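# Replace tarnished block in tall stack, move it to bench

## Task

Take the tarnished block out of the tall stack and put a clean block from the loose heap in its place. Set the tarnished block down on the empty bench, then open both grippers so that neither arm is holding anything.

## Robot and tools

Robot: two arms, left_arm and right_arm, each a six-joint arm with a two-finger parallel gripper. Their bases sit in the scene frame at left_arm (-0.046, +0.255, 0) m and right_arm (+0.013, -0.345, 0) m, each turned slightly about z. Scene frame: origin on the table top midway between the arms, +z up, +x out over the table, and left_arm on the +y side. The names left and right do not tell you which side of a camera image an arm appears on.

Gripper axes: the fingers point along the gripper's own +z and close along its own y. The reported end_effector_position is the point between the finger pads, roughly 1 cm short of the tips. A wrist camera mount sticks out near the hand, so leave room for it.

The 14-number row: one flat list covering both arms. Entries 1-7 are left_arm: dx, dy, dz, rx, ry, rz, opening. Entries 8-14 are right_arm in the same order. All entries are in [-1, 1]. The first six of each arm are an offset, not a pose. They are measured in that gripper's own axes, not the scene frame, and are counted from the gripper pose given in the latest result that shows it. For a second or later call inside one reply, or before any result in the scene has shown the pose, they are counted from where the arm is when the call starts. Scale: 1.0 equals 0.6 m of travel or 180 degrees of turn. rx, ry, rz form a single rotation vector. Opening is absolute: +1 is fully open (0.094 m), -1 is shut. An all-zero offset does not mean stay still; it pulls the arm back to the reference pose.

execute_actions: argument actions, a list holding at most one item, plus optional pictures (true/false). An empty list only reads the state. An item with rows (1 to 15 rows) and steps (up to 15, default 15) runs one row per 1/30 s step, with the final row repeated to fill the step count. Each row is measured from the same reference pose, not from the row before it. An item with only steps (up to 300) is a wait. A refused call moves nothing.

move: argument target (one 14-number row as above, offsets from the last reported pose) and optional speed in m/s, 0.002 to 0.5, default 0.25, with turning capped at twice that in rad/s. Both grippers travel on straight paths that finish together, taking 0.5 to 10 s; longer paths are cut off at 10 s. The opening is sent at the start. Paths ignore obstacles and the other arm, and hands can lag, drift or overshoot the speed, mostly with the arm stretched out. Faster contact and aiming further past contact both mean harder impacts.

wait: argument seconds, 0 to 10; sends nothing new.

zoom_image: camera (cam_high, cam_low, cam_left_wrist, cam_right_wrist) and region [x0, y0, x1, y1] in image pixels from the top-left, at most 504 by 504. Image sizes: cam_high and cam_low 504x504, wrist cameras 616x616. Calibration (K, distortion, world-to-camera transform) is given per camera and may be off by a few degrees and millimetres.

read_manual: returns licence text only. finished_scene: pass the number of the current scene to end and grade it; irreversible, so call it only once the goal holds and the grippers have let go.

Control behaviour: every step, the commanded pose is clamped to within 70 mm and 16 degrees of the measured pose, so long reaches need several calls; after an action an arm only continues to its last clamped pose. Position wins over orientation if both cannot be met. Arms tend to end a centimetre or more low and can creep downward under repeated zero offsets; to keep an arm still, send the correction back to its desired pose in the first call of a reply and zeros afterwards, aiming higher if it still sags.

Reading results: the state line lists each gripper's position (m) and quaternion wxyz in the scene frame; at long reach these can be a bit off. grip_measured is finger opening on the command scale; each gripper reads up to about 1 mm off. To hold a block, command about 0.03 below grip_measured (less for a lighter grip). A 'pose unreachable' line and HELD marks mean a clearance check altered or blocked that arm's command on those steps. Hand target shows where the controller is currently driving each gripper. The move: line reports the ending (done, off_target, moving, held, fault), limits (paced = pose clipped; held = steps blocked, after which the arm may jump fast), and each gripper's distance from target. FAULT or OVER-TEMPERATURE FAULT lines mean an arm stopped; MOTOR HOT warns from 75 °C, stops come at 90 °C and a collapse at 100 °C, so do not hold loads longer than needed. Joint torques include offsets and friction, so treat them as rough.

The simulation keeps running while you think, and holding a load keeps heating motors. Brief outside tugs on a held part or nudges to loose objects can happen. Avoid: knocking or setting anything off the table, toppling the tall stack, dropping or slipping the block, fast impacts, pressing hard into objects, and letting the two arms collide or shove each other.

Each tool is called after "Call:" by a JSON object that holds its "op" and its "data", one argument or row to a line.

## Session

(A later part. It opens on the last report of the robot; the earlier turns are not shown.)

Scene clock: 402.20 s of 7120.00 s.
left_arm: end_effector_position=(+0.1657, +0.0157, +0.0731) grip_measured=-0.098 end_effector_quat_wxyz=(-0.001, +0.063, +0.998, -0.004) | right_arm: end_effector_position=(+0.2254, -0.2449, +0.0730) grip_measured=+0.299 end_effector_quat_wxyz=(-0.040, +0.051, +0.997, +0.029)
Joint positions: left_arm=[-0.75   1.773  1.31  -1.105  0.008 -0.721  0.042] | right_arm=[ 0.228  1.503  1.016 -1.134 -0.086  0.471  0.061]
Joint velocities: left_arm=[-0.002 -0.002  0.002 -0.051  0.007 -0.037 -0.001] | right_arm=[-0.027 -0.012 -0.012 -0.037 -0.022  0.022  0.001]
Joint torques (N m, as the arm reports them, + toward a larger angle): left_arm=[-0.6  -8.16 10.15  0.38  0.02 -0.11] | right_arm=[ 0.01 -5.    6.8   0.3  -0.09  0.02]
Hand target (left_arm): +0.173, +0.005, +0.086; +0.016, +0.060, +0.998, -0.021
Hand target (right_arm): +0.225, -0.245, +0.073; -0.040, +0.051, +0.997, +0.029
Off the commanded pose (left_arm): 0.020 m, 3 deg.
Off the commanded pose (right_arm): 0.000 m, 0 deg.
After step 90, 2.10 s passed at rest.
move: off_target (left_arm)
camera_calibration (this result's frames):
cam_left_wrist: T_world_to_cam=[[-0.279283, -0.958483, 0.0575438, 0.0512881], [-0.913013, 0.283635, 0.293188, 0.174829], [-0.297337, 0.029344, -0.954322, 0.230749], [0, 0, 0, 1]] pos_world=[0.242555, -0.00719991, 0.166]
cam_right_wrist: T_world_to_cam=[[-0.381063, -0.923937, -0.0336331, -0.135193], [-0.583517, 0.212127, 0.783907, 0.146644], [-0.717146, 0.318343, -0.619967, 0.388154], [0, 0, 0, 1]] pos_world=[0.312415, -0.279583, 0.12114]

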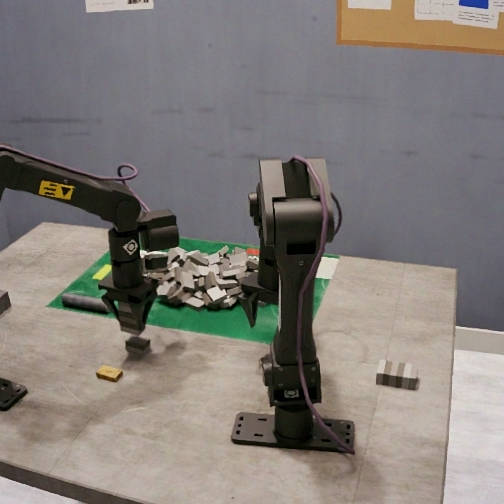

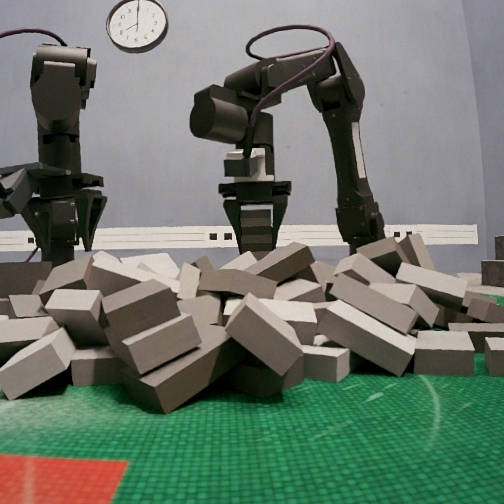

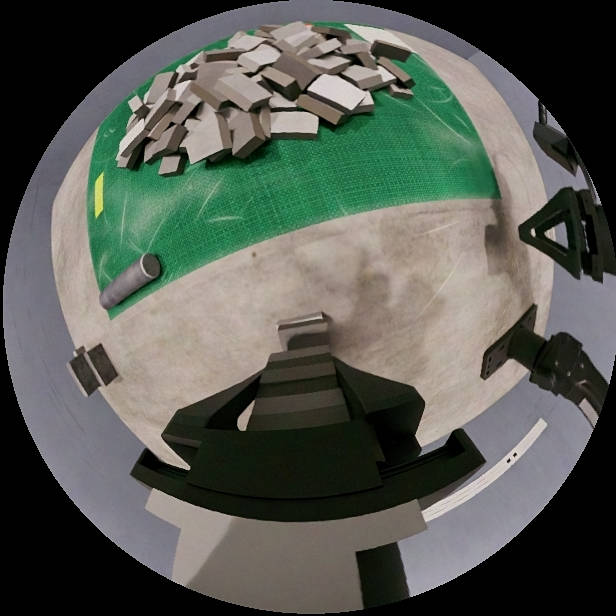

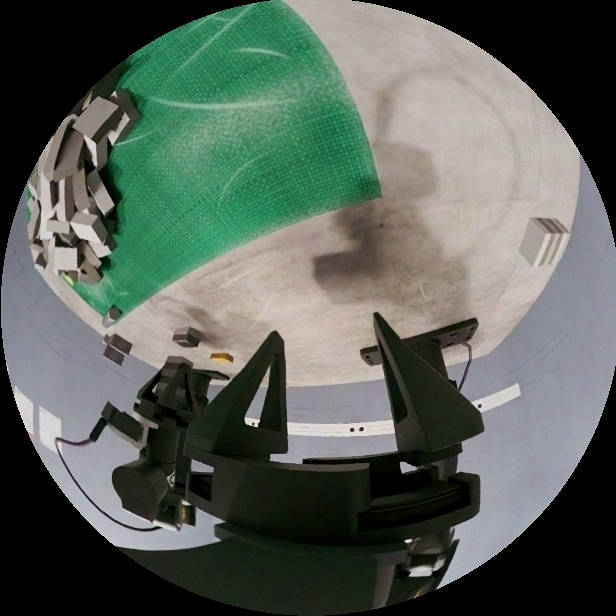

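Call:
{"op": "move", "data": {
  "target": [-0.008,-0.004,0.03,0,-0.004,0,-0.13,0,0,0,0,0,0,0.3],
  "speed": 0.03
}}

Call:
{"op": "zoom_image", "data": {
  "camera": "cam_high",
  "region": [90, 290, 180, 365]
}}

Call:
{"op": "zoom_image", "data": {
  "camera": "cam_left_wrist",
  "region": [230, 300, 380, 420]
}}

Scene clock: 409.77 s of 7120.00 s.
left_arm: end_effector_position=(+0.1685, +0.0125, +0.0545) grip_measured=-0.098 end_effector_quat_wxyz=(-0.002, +0.061, +0.998, -0.003) | right_arm: end_effector_position=(+0.2254, -0.2449, +0.0730) grip_measured=+0.299 end_effector_quat_wxyz=(-0.040, +0.051, +0.997, +0.029)
Joint positions: left_arm=[-0.75   1.808  1.277 -1.038  0.008 -0.725  0.042] | right_arm=[ 0.228  1.503  1.016 -1.134 -0.086  0.471  0.061]
Joint velocities: left_arm=[-0.012  0.012  0.007  0.051  0.037  0.037 -0.   ] | right_arm=[-0.012 -0.017  0.007  0.066 -0.022  0.022 -0.   ]
Joint torques (N m, as the arm reports them, + toward a larger angle): left_arm=[ 0.   -8.52  5.78  0.47 -0.06  0.05] | right_arm=[ 0.01 -5.03  6.76  0.3  -0.07  0.01]
Hand target (left_arm): +0.170, +0.012, +0.055; +0.005, +0.063, +0.998, -0.004
Hand target (right_arm): +0.225, -0.245, +0.073; -0.040, +0.051, +0.997, +0.029
Off the commanded pose (left_arm): 0.002 m, 1 deg.
Off the commanded pose (right_arm): 0.000 m, 0 deg.
After step 90, 3.60 s passed at rest.
move: done
camera_calibration (this result's frames):
cam_left_wrist: T_world_to_cam=[[-0.275917, -0.959519, 0.0565165, 0.0496253], [-0.913602, 0.280075, 0.294769, 0.18379], [-0.298665, 0.0296981, -0.953896, 0.214042], [0, 0, 0, 1]] pos_world=[0.24553, -0.0102152, 0.147194]
cam_right_wrist: T_world_to_cam=[[-0.381063, -0.923937, -0.0336331, -0.135193], [-0.583517, 0.212127, 0.783907, 0.146644], [-0.717146, 0.318343, -0.619967, 0.388154], [0, 0, 0, 1]] pos_world=[0.312415, -0.279583, 0.12114]

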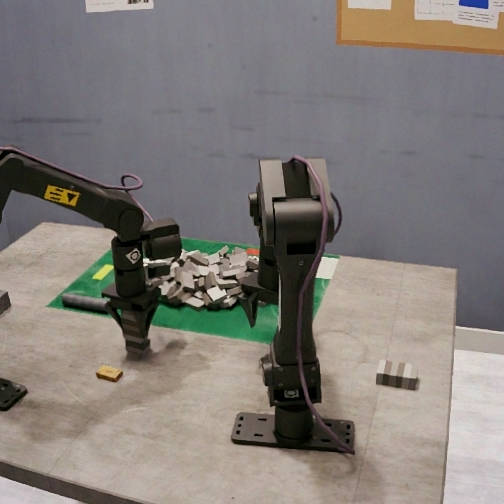

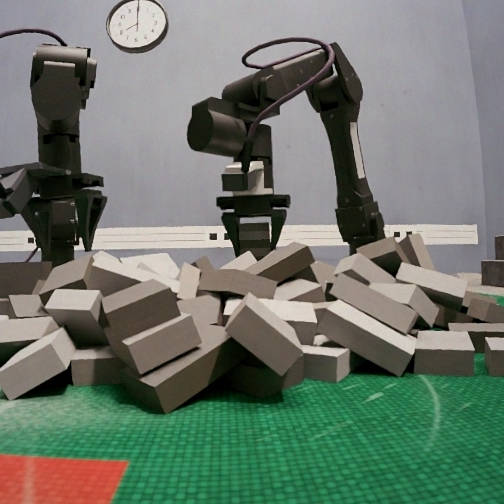

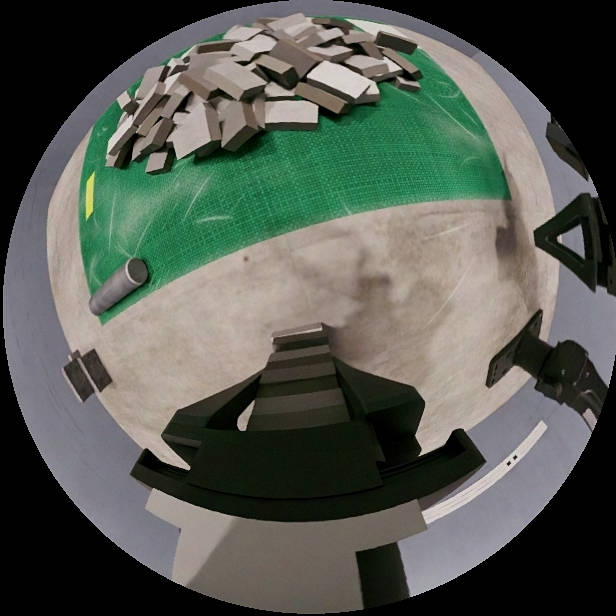

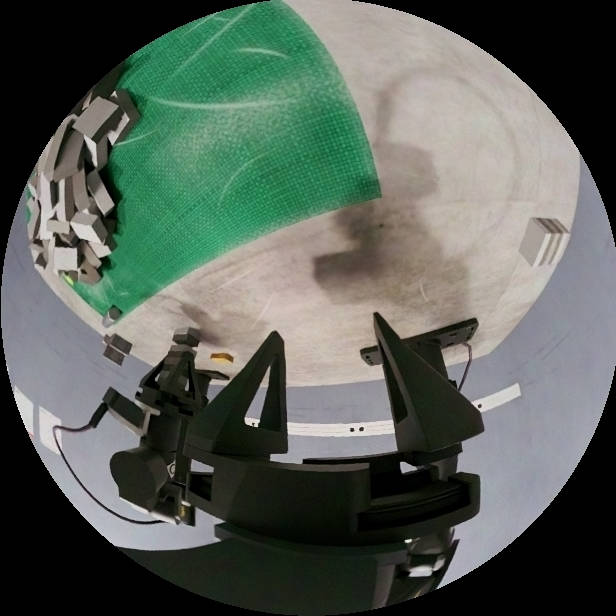

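Region (90, 290, 180, 365) of cam_high's 504x504 image, scaled by 5.600, with more detail than that image has.

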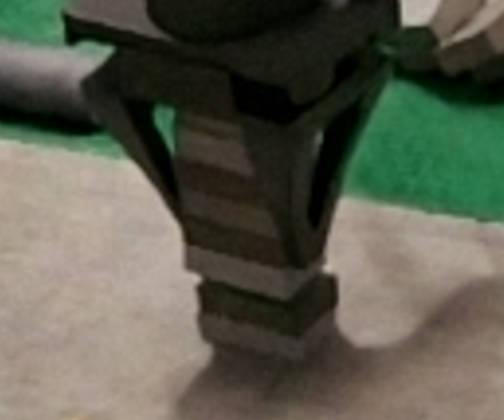

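Region (230, 300, 380, 420) of cam_left_wrist's 616x616 image, scaled by 3.360, with more detail than that image has; it fills the top 403 rows of this view, and the rest is white.

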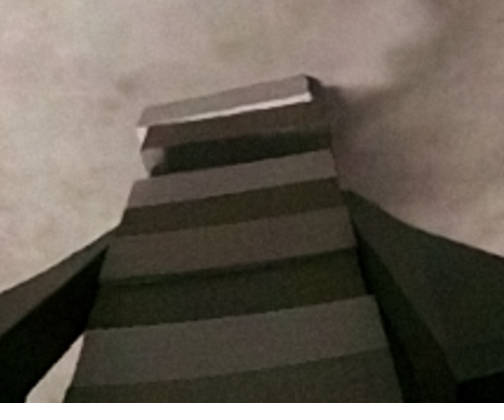

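Needs ~+3 mm x.

Call:
{"op": "move", "data": {
  "target": [-0.012,0.004,0.008,0,-0.004,0,-0.13,0,0,0,0,0,0,0.3],
  "speed": 0.02
}}

Call:
{"op": "zoom_image", "data": {
  "camera": "cam_high",
  "region": [90, 290, 180, 365]
}}

Call:
{"op": "zoom_image", "data": {
  "camera": "cam_left_wrist",
  "region": [230, 300, 380, 420]
}}

Scene clock: 418.20 s of 7120.00 s.
left_arm: end_effector_position=(+0.1722, +0.0116, +0.0491) grip_measured=-0.098 end_effector_quat_wxyz=(-0.002, +0.061, +0.998, -0.003) | right_arm: end_effector_position=(+0.2254, -0.2449, +0.0730) grip_measured=+0.299 end_effector_quat_wxyz=(-0.040, +0.051, +0.997, +0.029)
Joint positions: left_arm=[-0.743  1.825  1.277 -1.021  0.008 -0.719  0.042] | right_arm=[ 0.228  1.503  1.016 -1.134 -0.086  0.471  0.061]
Joint velocities: left_arm=[-0.012  0.007 -0.002 -0.022  0.007 -0.022 -0.   ] | right_arm=[ 0.017  0.007  0.002  0.007  0.051  0.022 -0.   ]
Joint torques (N m, as the arm reports them, + toward a larger angle): left_arm=[ 0.84 -8.55  5.72  0.46 -0.08  0.13] | right_arm=[-0.02 -4.99  6.8   0.31 -0.08  0.03]
Hand target (left_arm): +0.176, +0.014, +0.050; +0.004, +0.061, +0.998, -0.004
Hand target (right_arm): +0.225, -0.245, +0.073; -0.040, +0.051, +0.997, +0.029
Off the commanded pose (left_arm): 0.004 m, 1 deg.
Off the commanded pose (right_arm): 0.000 m, 0 deg.
After step 90, 4.67 s passed at rest.
move: done
camera_calibration (this result's frames):
cam_left_wrist: T_world_to_cam=[[-0.275553, -0.959622, 0.0565332, 0.0499436], [-0.91372, 0.279735, 0.294727, 0.189047], [-0.298641, 0.0295572, -0.953908, 0.210064], [0, 0, 0, 1]] pos_world=[0.249231, -0.0111648, 0.141841]
cam_right_wrist: T_world_to_cam=[[-0.381063, -0.923937, -0.0336331, -0.135193], [-0.583517, 0.212127, 0.783907, 0.146644], [-0.717146, 0.318343, -0.619967, 0.388154], [0, 0, 0, 1]] pos_world=[0.312415, -0.279583, 0.12114]

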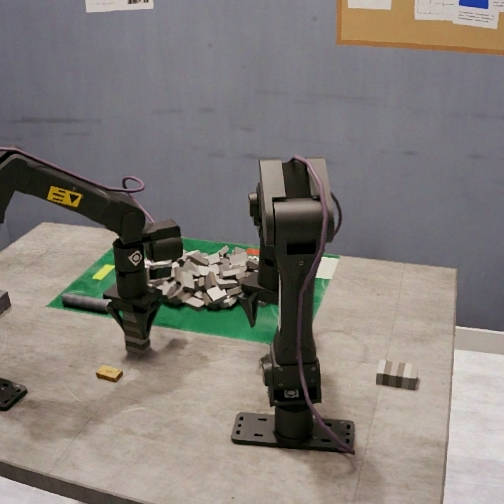

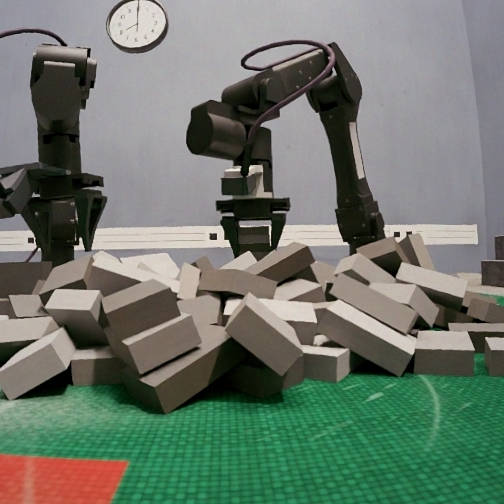

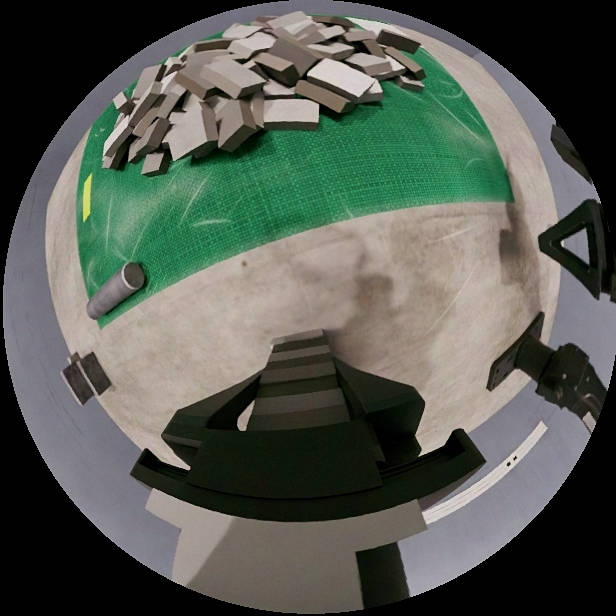

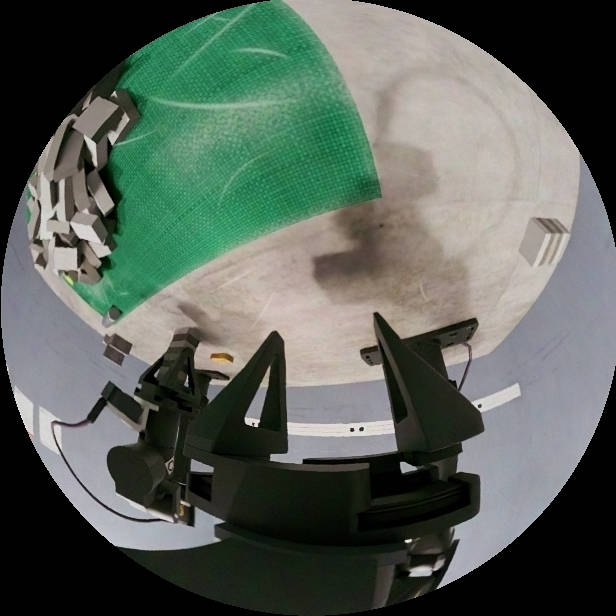

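Region (90, 290, 180, 365) of cam_high's 504x504 image, scaled by 5.600, with more detail than that image has.

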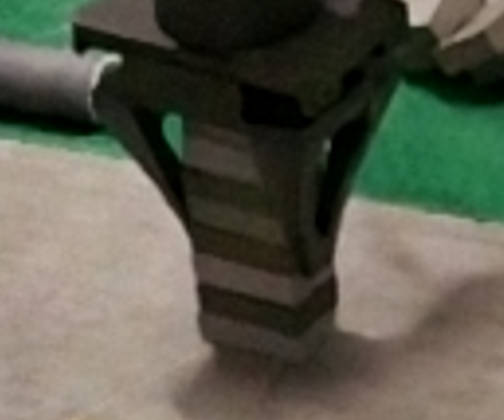

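Region (230, 300, 380, 420) of cam_left_wrist's 616x616 image, scaled by 3.360, with more detail than that image has; it fills the top 403 rows of this view, and the rest is white.

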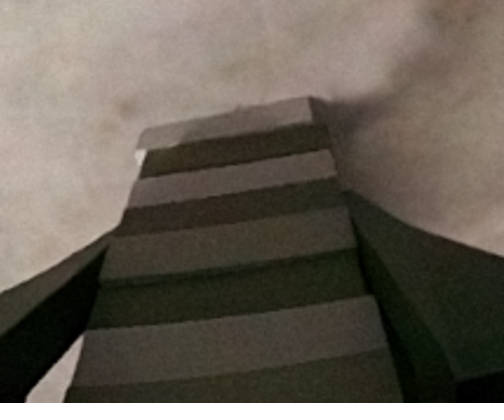

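Call:
{"op": "move", "data": {
  "target": [0.002,0.004,0.008,0,0,0,-0.13,0,0,0,0,0,0,0.3],
  "speed": 0.01
}}

Call:
{"op": "move", "data": {
  "target": [0,0,0,0,0,0,0.5,0,0,0,0,0,0,0.3]
}}

Call:
{"op": "move", "data": {
  "target": [0,0,-0.17,0,0,0,0.5,0,0,0,0,0,0,0.3],
  "speed": 0.1
}}

Call:
{"op": "zoom_image", "data": {
  "camera": "cam_high",
  "region": [90, 290, 180, 365]
}}

Scene clock: 426.50 s of 7120.00 s.
left_arm: end_effector_position=(+0.1726, +0.0112, +0.0477) grip_measured=-0.098 end_effector_quat_wxyz=(-0.001, +0.061, +0.998, -0.005) | right_arm: end_effector_position=(+0.2254, -0.2449, +0.0730) grip_measured=+0.299 end_effector_quat_wxyz=(-0.040, +0.051, +0.997, +0.029)
Joint positions: left_arm=[-0.743  1.825  1.271 -1.011  0.008 -0.718  0.042] | right_arm=[ 0.228  1.503  1.016 -1.134 -0.086  0.471  0.061]
Joint velocities: left_arm=[ 0.002  0.012  0.007  0.022  0.007 -0.007  0.   ] | right_arm=[ 0.002 -0.007 -0.007 -0.022  0.037 -0.051 -0.001]
Joint torques (N m, as the arm reports them, + toward a larger angle): left_arm=[ 0.32 -8.31  4.69  0.5   0.03  0.05] | right_arm=[-0.04 -5.01  6.79  0.3  -0.08  0.02]
Hand target (left_arm): +0.171, +0.014, +0.044; -0.002, +0.061, +0.998, -0.003
Hand target (right_arm): +0.225, -0.245, +0.073; -0.040, +0.051, +0.997, +0.029
Off the commanded pose (left_arm): 0.005 m, 0 deg.
Off the commanded pose (right_arm): 0.000 m, 0 deg.
After step 90, 4.53 s passed at rest.
move: done
camera_calibration (this result's frames):
cam_left_wrist: T_world_to_cam=[[-0.276065, -0.959353, 0.0585599, 0.0497407], [-0.91436, 0.280917, 0.291602, 0.190111], [-0.2962, 0.0269563, -0.954746, 0.208516], [0, 0, 0, 1]] pos_world=[0.249324, -0.0113075, 0.14073]
cam_right_wrist: T_world_to_cam=[[-0.381063, -0.923937, -0.0336331, -0.135193], [-0.583517, 0.212127, 0.783907, 0.146644], [-0.717146, 0.318343, -0.619967, 0.388154], [0, 0, 0, 1]] pos_world=[0.312415, -0.279583, 0.12114]

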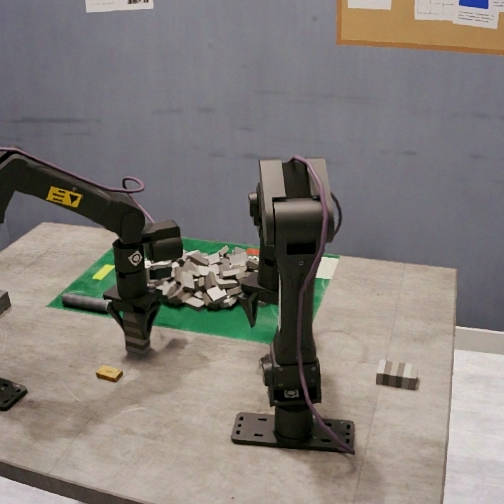

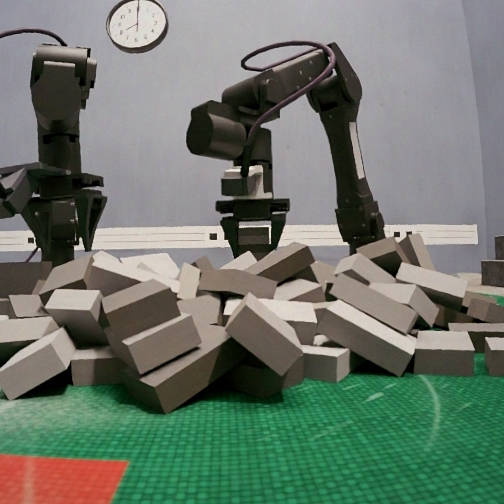

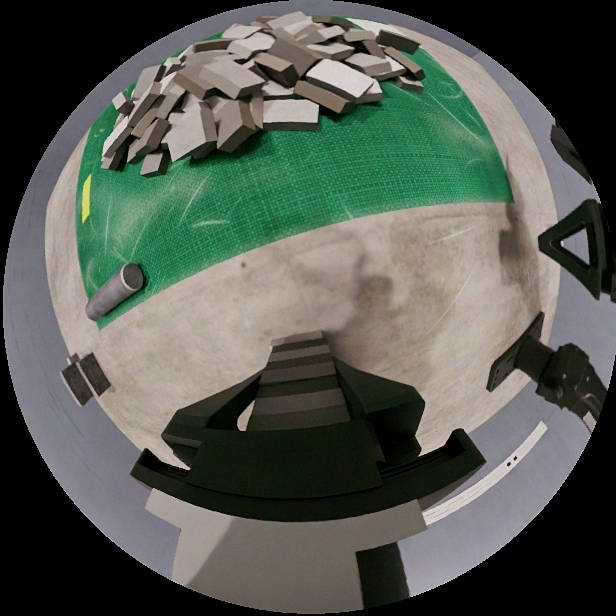

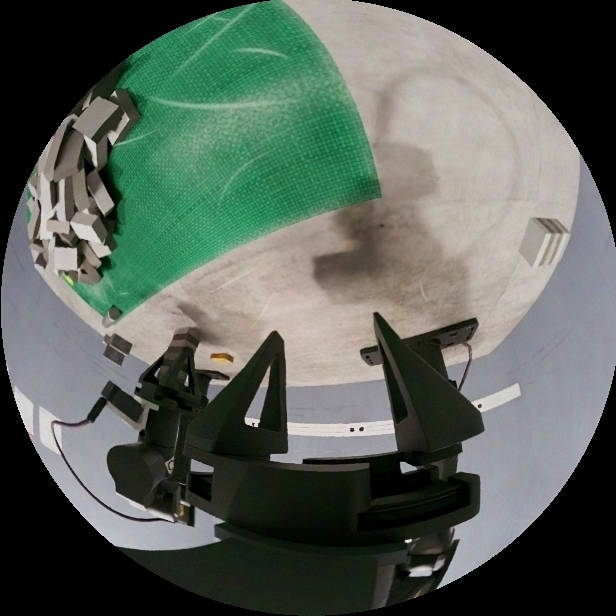

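Scene clock: 427.00 s of 7120.00 s.
left_arm: end_effector_position=(+0.1726, +0.0112, +0.0477) grip_measured=+0.498 end_effector_quat_wxyz=(-0.001, +0.061, +0.998, -0.005) | right_arm: end_effector_position=(+0.2254, -0.2449, +0.0730) grip_measured=+0.299 end_effector_quat_wxyz=(-0.040, +0.051, +0.997, +0.029)
Joint positions: left_arm=[-0.743  1.825  1.271 -1.011  0.008 -0.718  0.07 ] | right_arm=[ 0.228  1.503  1.016 -1.134 -0.086  0.471  0.061]
Joint velocities: left_arm=[-0.002  0.017  0.007  0.037 -0.081 -0.022  0.001] | right_arm=[ 0.002 -0.017  0.012  0.051  0.007  0.022  0.   ]
Joint torques (N m, as the arm reports them, + toward a larger angle): left_arm=[ 0.07 -8.12  6.24  0.43  0.03  0.02] | right_arm=[-0.02 -5.01  6.76  0.3  -0.09  0.01]
Hand target (left_arm): +0.173, +0.011, +0.048; -0.001, +0.061, +0.998, -0.005
Hand target (right_arm): +0.225, -0.245, +0.073; -0.040, +0.051, +0.997, +0.029
Off the commanded pose (left_arm): 0.000 m, 0 deg.
Off the commanded pose (right_arm): 0.000 m, 0 deg.
move: done
camera_calibration (this result's frames):
cam_left_wrist: T_world_to_cam=[[-0.276065, -0.959353, 0.0585599, 0.0497407], [-0.91436, 0.280917, 0.291602, 0.190111], [-0.2962, 0.0269563, -0.954746, 0.208516], [0, 0, 0, 1]] pos_world=[0.249324, -0.0113075, 0.14073]
cam_right_wrist: T_world_to_cam=[[-0.381063, -0.923937, -0.0336331, -0.135193], [-0.583517, 0.212127, 0.783907, 0.146644], [-0.717146, 0.318343, -0.619967, 0.388154], [0, 0, 0, 1]] pos_world=[0.312415, -0.279583, 0.12114]

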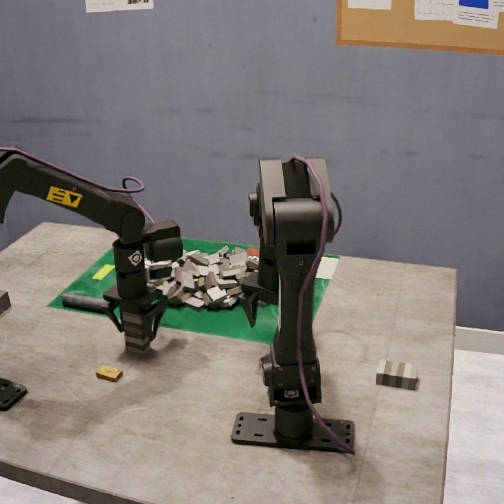

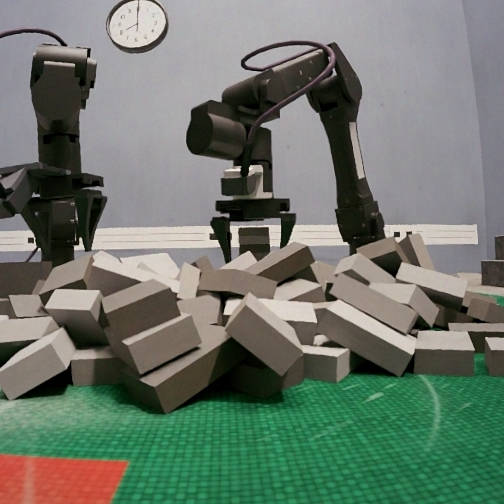

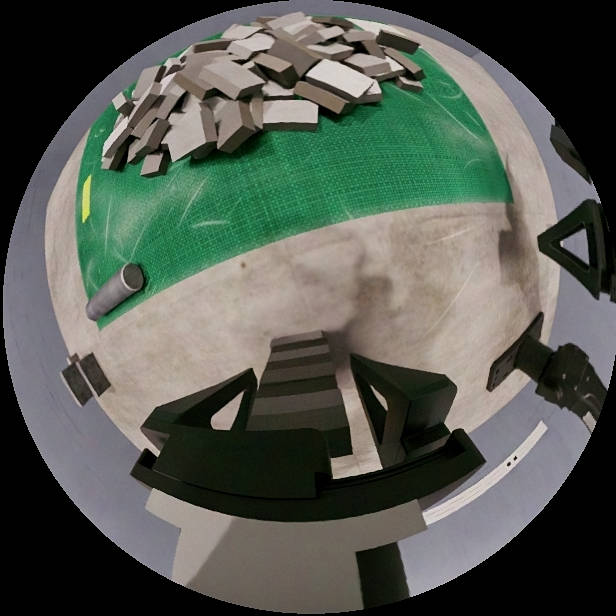

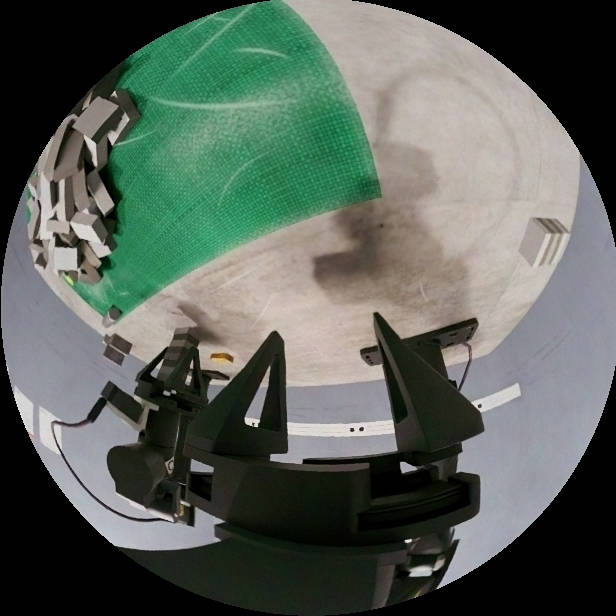

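Scene clock: 428.60 s of 7120.00 s.
left_arm: end_effector_position=(+0.1708, +0.0131, +0.1383) grip_measured=+0.498 end_effector_quat_wxyz=(-0.009, +0.061, +0.998, +0.004) | right_arm: end_effector_position=(+0.2254, -0.2449, +0.0730) grip_measured=+0.299 end_effector_quat_wxyz=(-0.040, +0.051, +0.997, +0.029)
Joint positions: left_arm=[-0.743  1.791  1.592 -1.39   0.008 -0.718  0.07 ] | right_arm=[ 0.228  1.503  1.016 -1.134 -0.086  0.471  0.061]
Joint velocities: left_arm=[ 0.002  0.002  0.002 -0.022  0.007  0.007  0.   ] | right_arm=[-0.002 -0.002  0.002 -0.051 -0.037 -0.037 -0.   ]
Joint torques (N m, as the arm reports them, + toward a larger angle): left_arm=[ 0.17 -9.08  8.67  0.21  0.03  0.03] | right_arm=[-0.02 -5.01  6.76  0.29 -0.09  0.02]
Hand target (left_arm): +0.172, +0.013, +0.150; -0.001, +0.061, +0.998, -0.005
Hand target (right_arm): +0.225, -0.245, +0.073; -0.040, +0.051, +0.997, +0.029
Off the commanded pose (left_arm): 0.012 m, 1 deg.
Off the commanded pose (right_arm): 0.000 m, 0 deg.
move: off_target (left_arm)
camera_calibration (this result's frames):
cam_left_wrist: T_world_to_cam=[[-0.275252, -0.960262, 0.0461913, 0.0473835], [-0.909688, 0.275696, 0.31058, 0.158242], [-0.310973, 0.0434683, -0.949424, 0.296005], [0, 0, 0, 1]] pos_world=[0.249043, -0.0109928, 0.229699]
cam_right_wrist: T_world_to_cam=[[-0.381063, -0.923937, -0.0336331, -0.135193], [-0.583517, 0.212127, 0.783907, 0.146644], [-0.717146, 0.318343, -0.619967, 0.388154], [0, 0, 0, 1]] pos_world=[0.312415, -0.279583, 0.12114]

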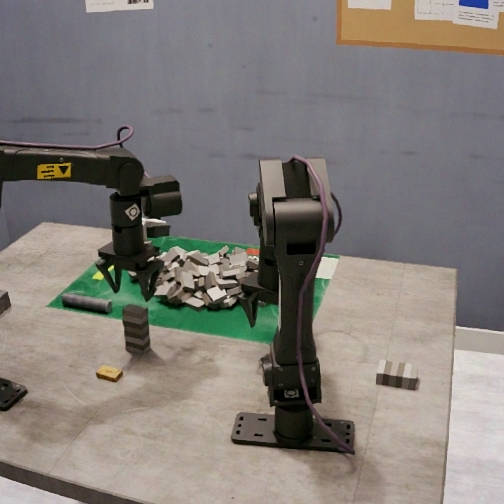

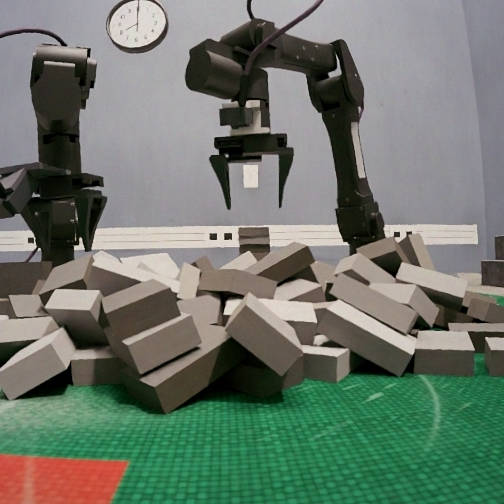

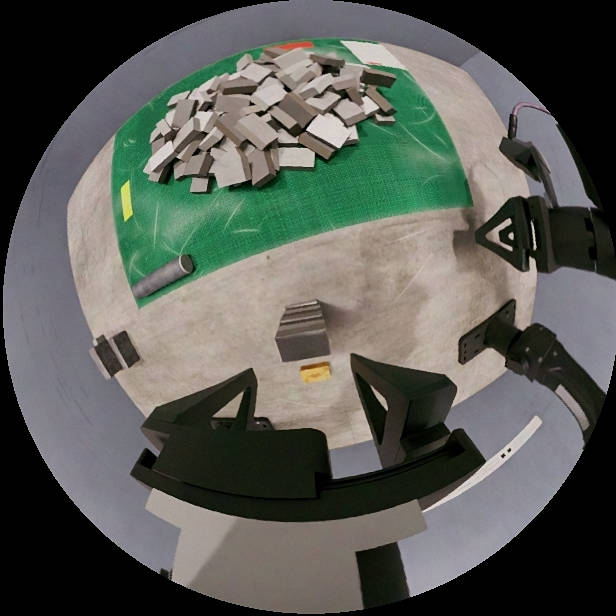

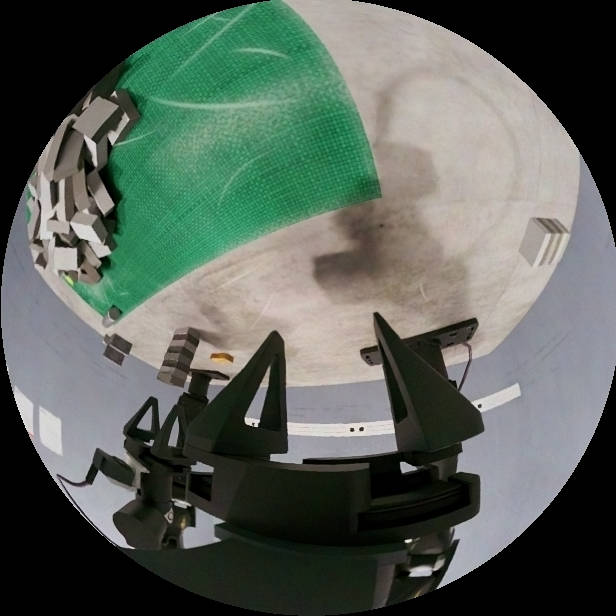

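Region (90, 290, 180, 365) of cam_high's 504x504 image, scaled by 5.600, with more detail than that image has.

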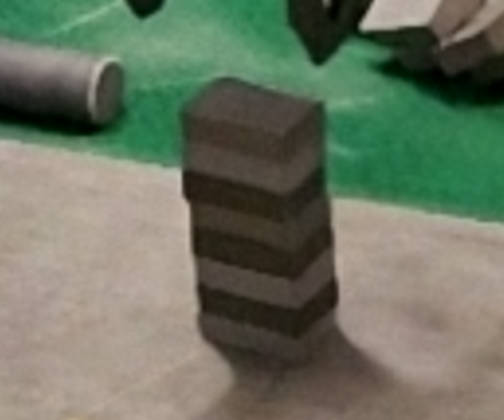

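Call:
{"op": "finished_scene", "data": {
  "scene": 1
}}

The scene is finished: the task was done.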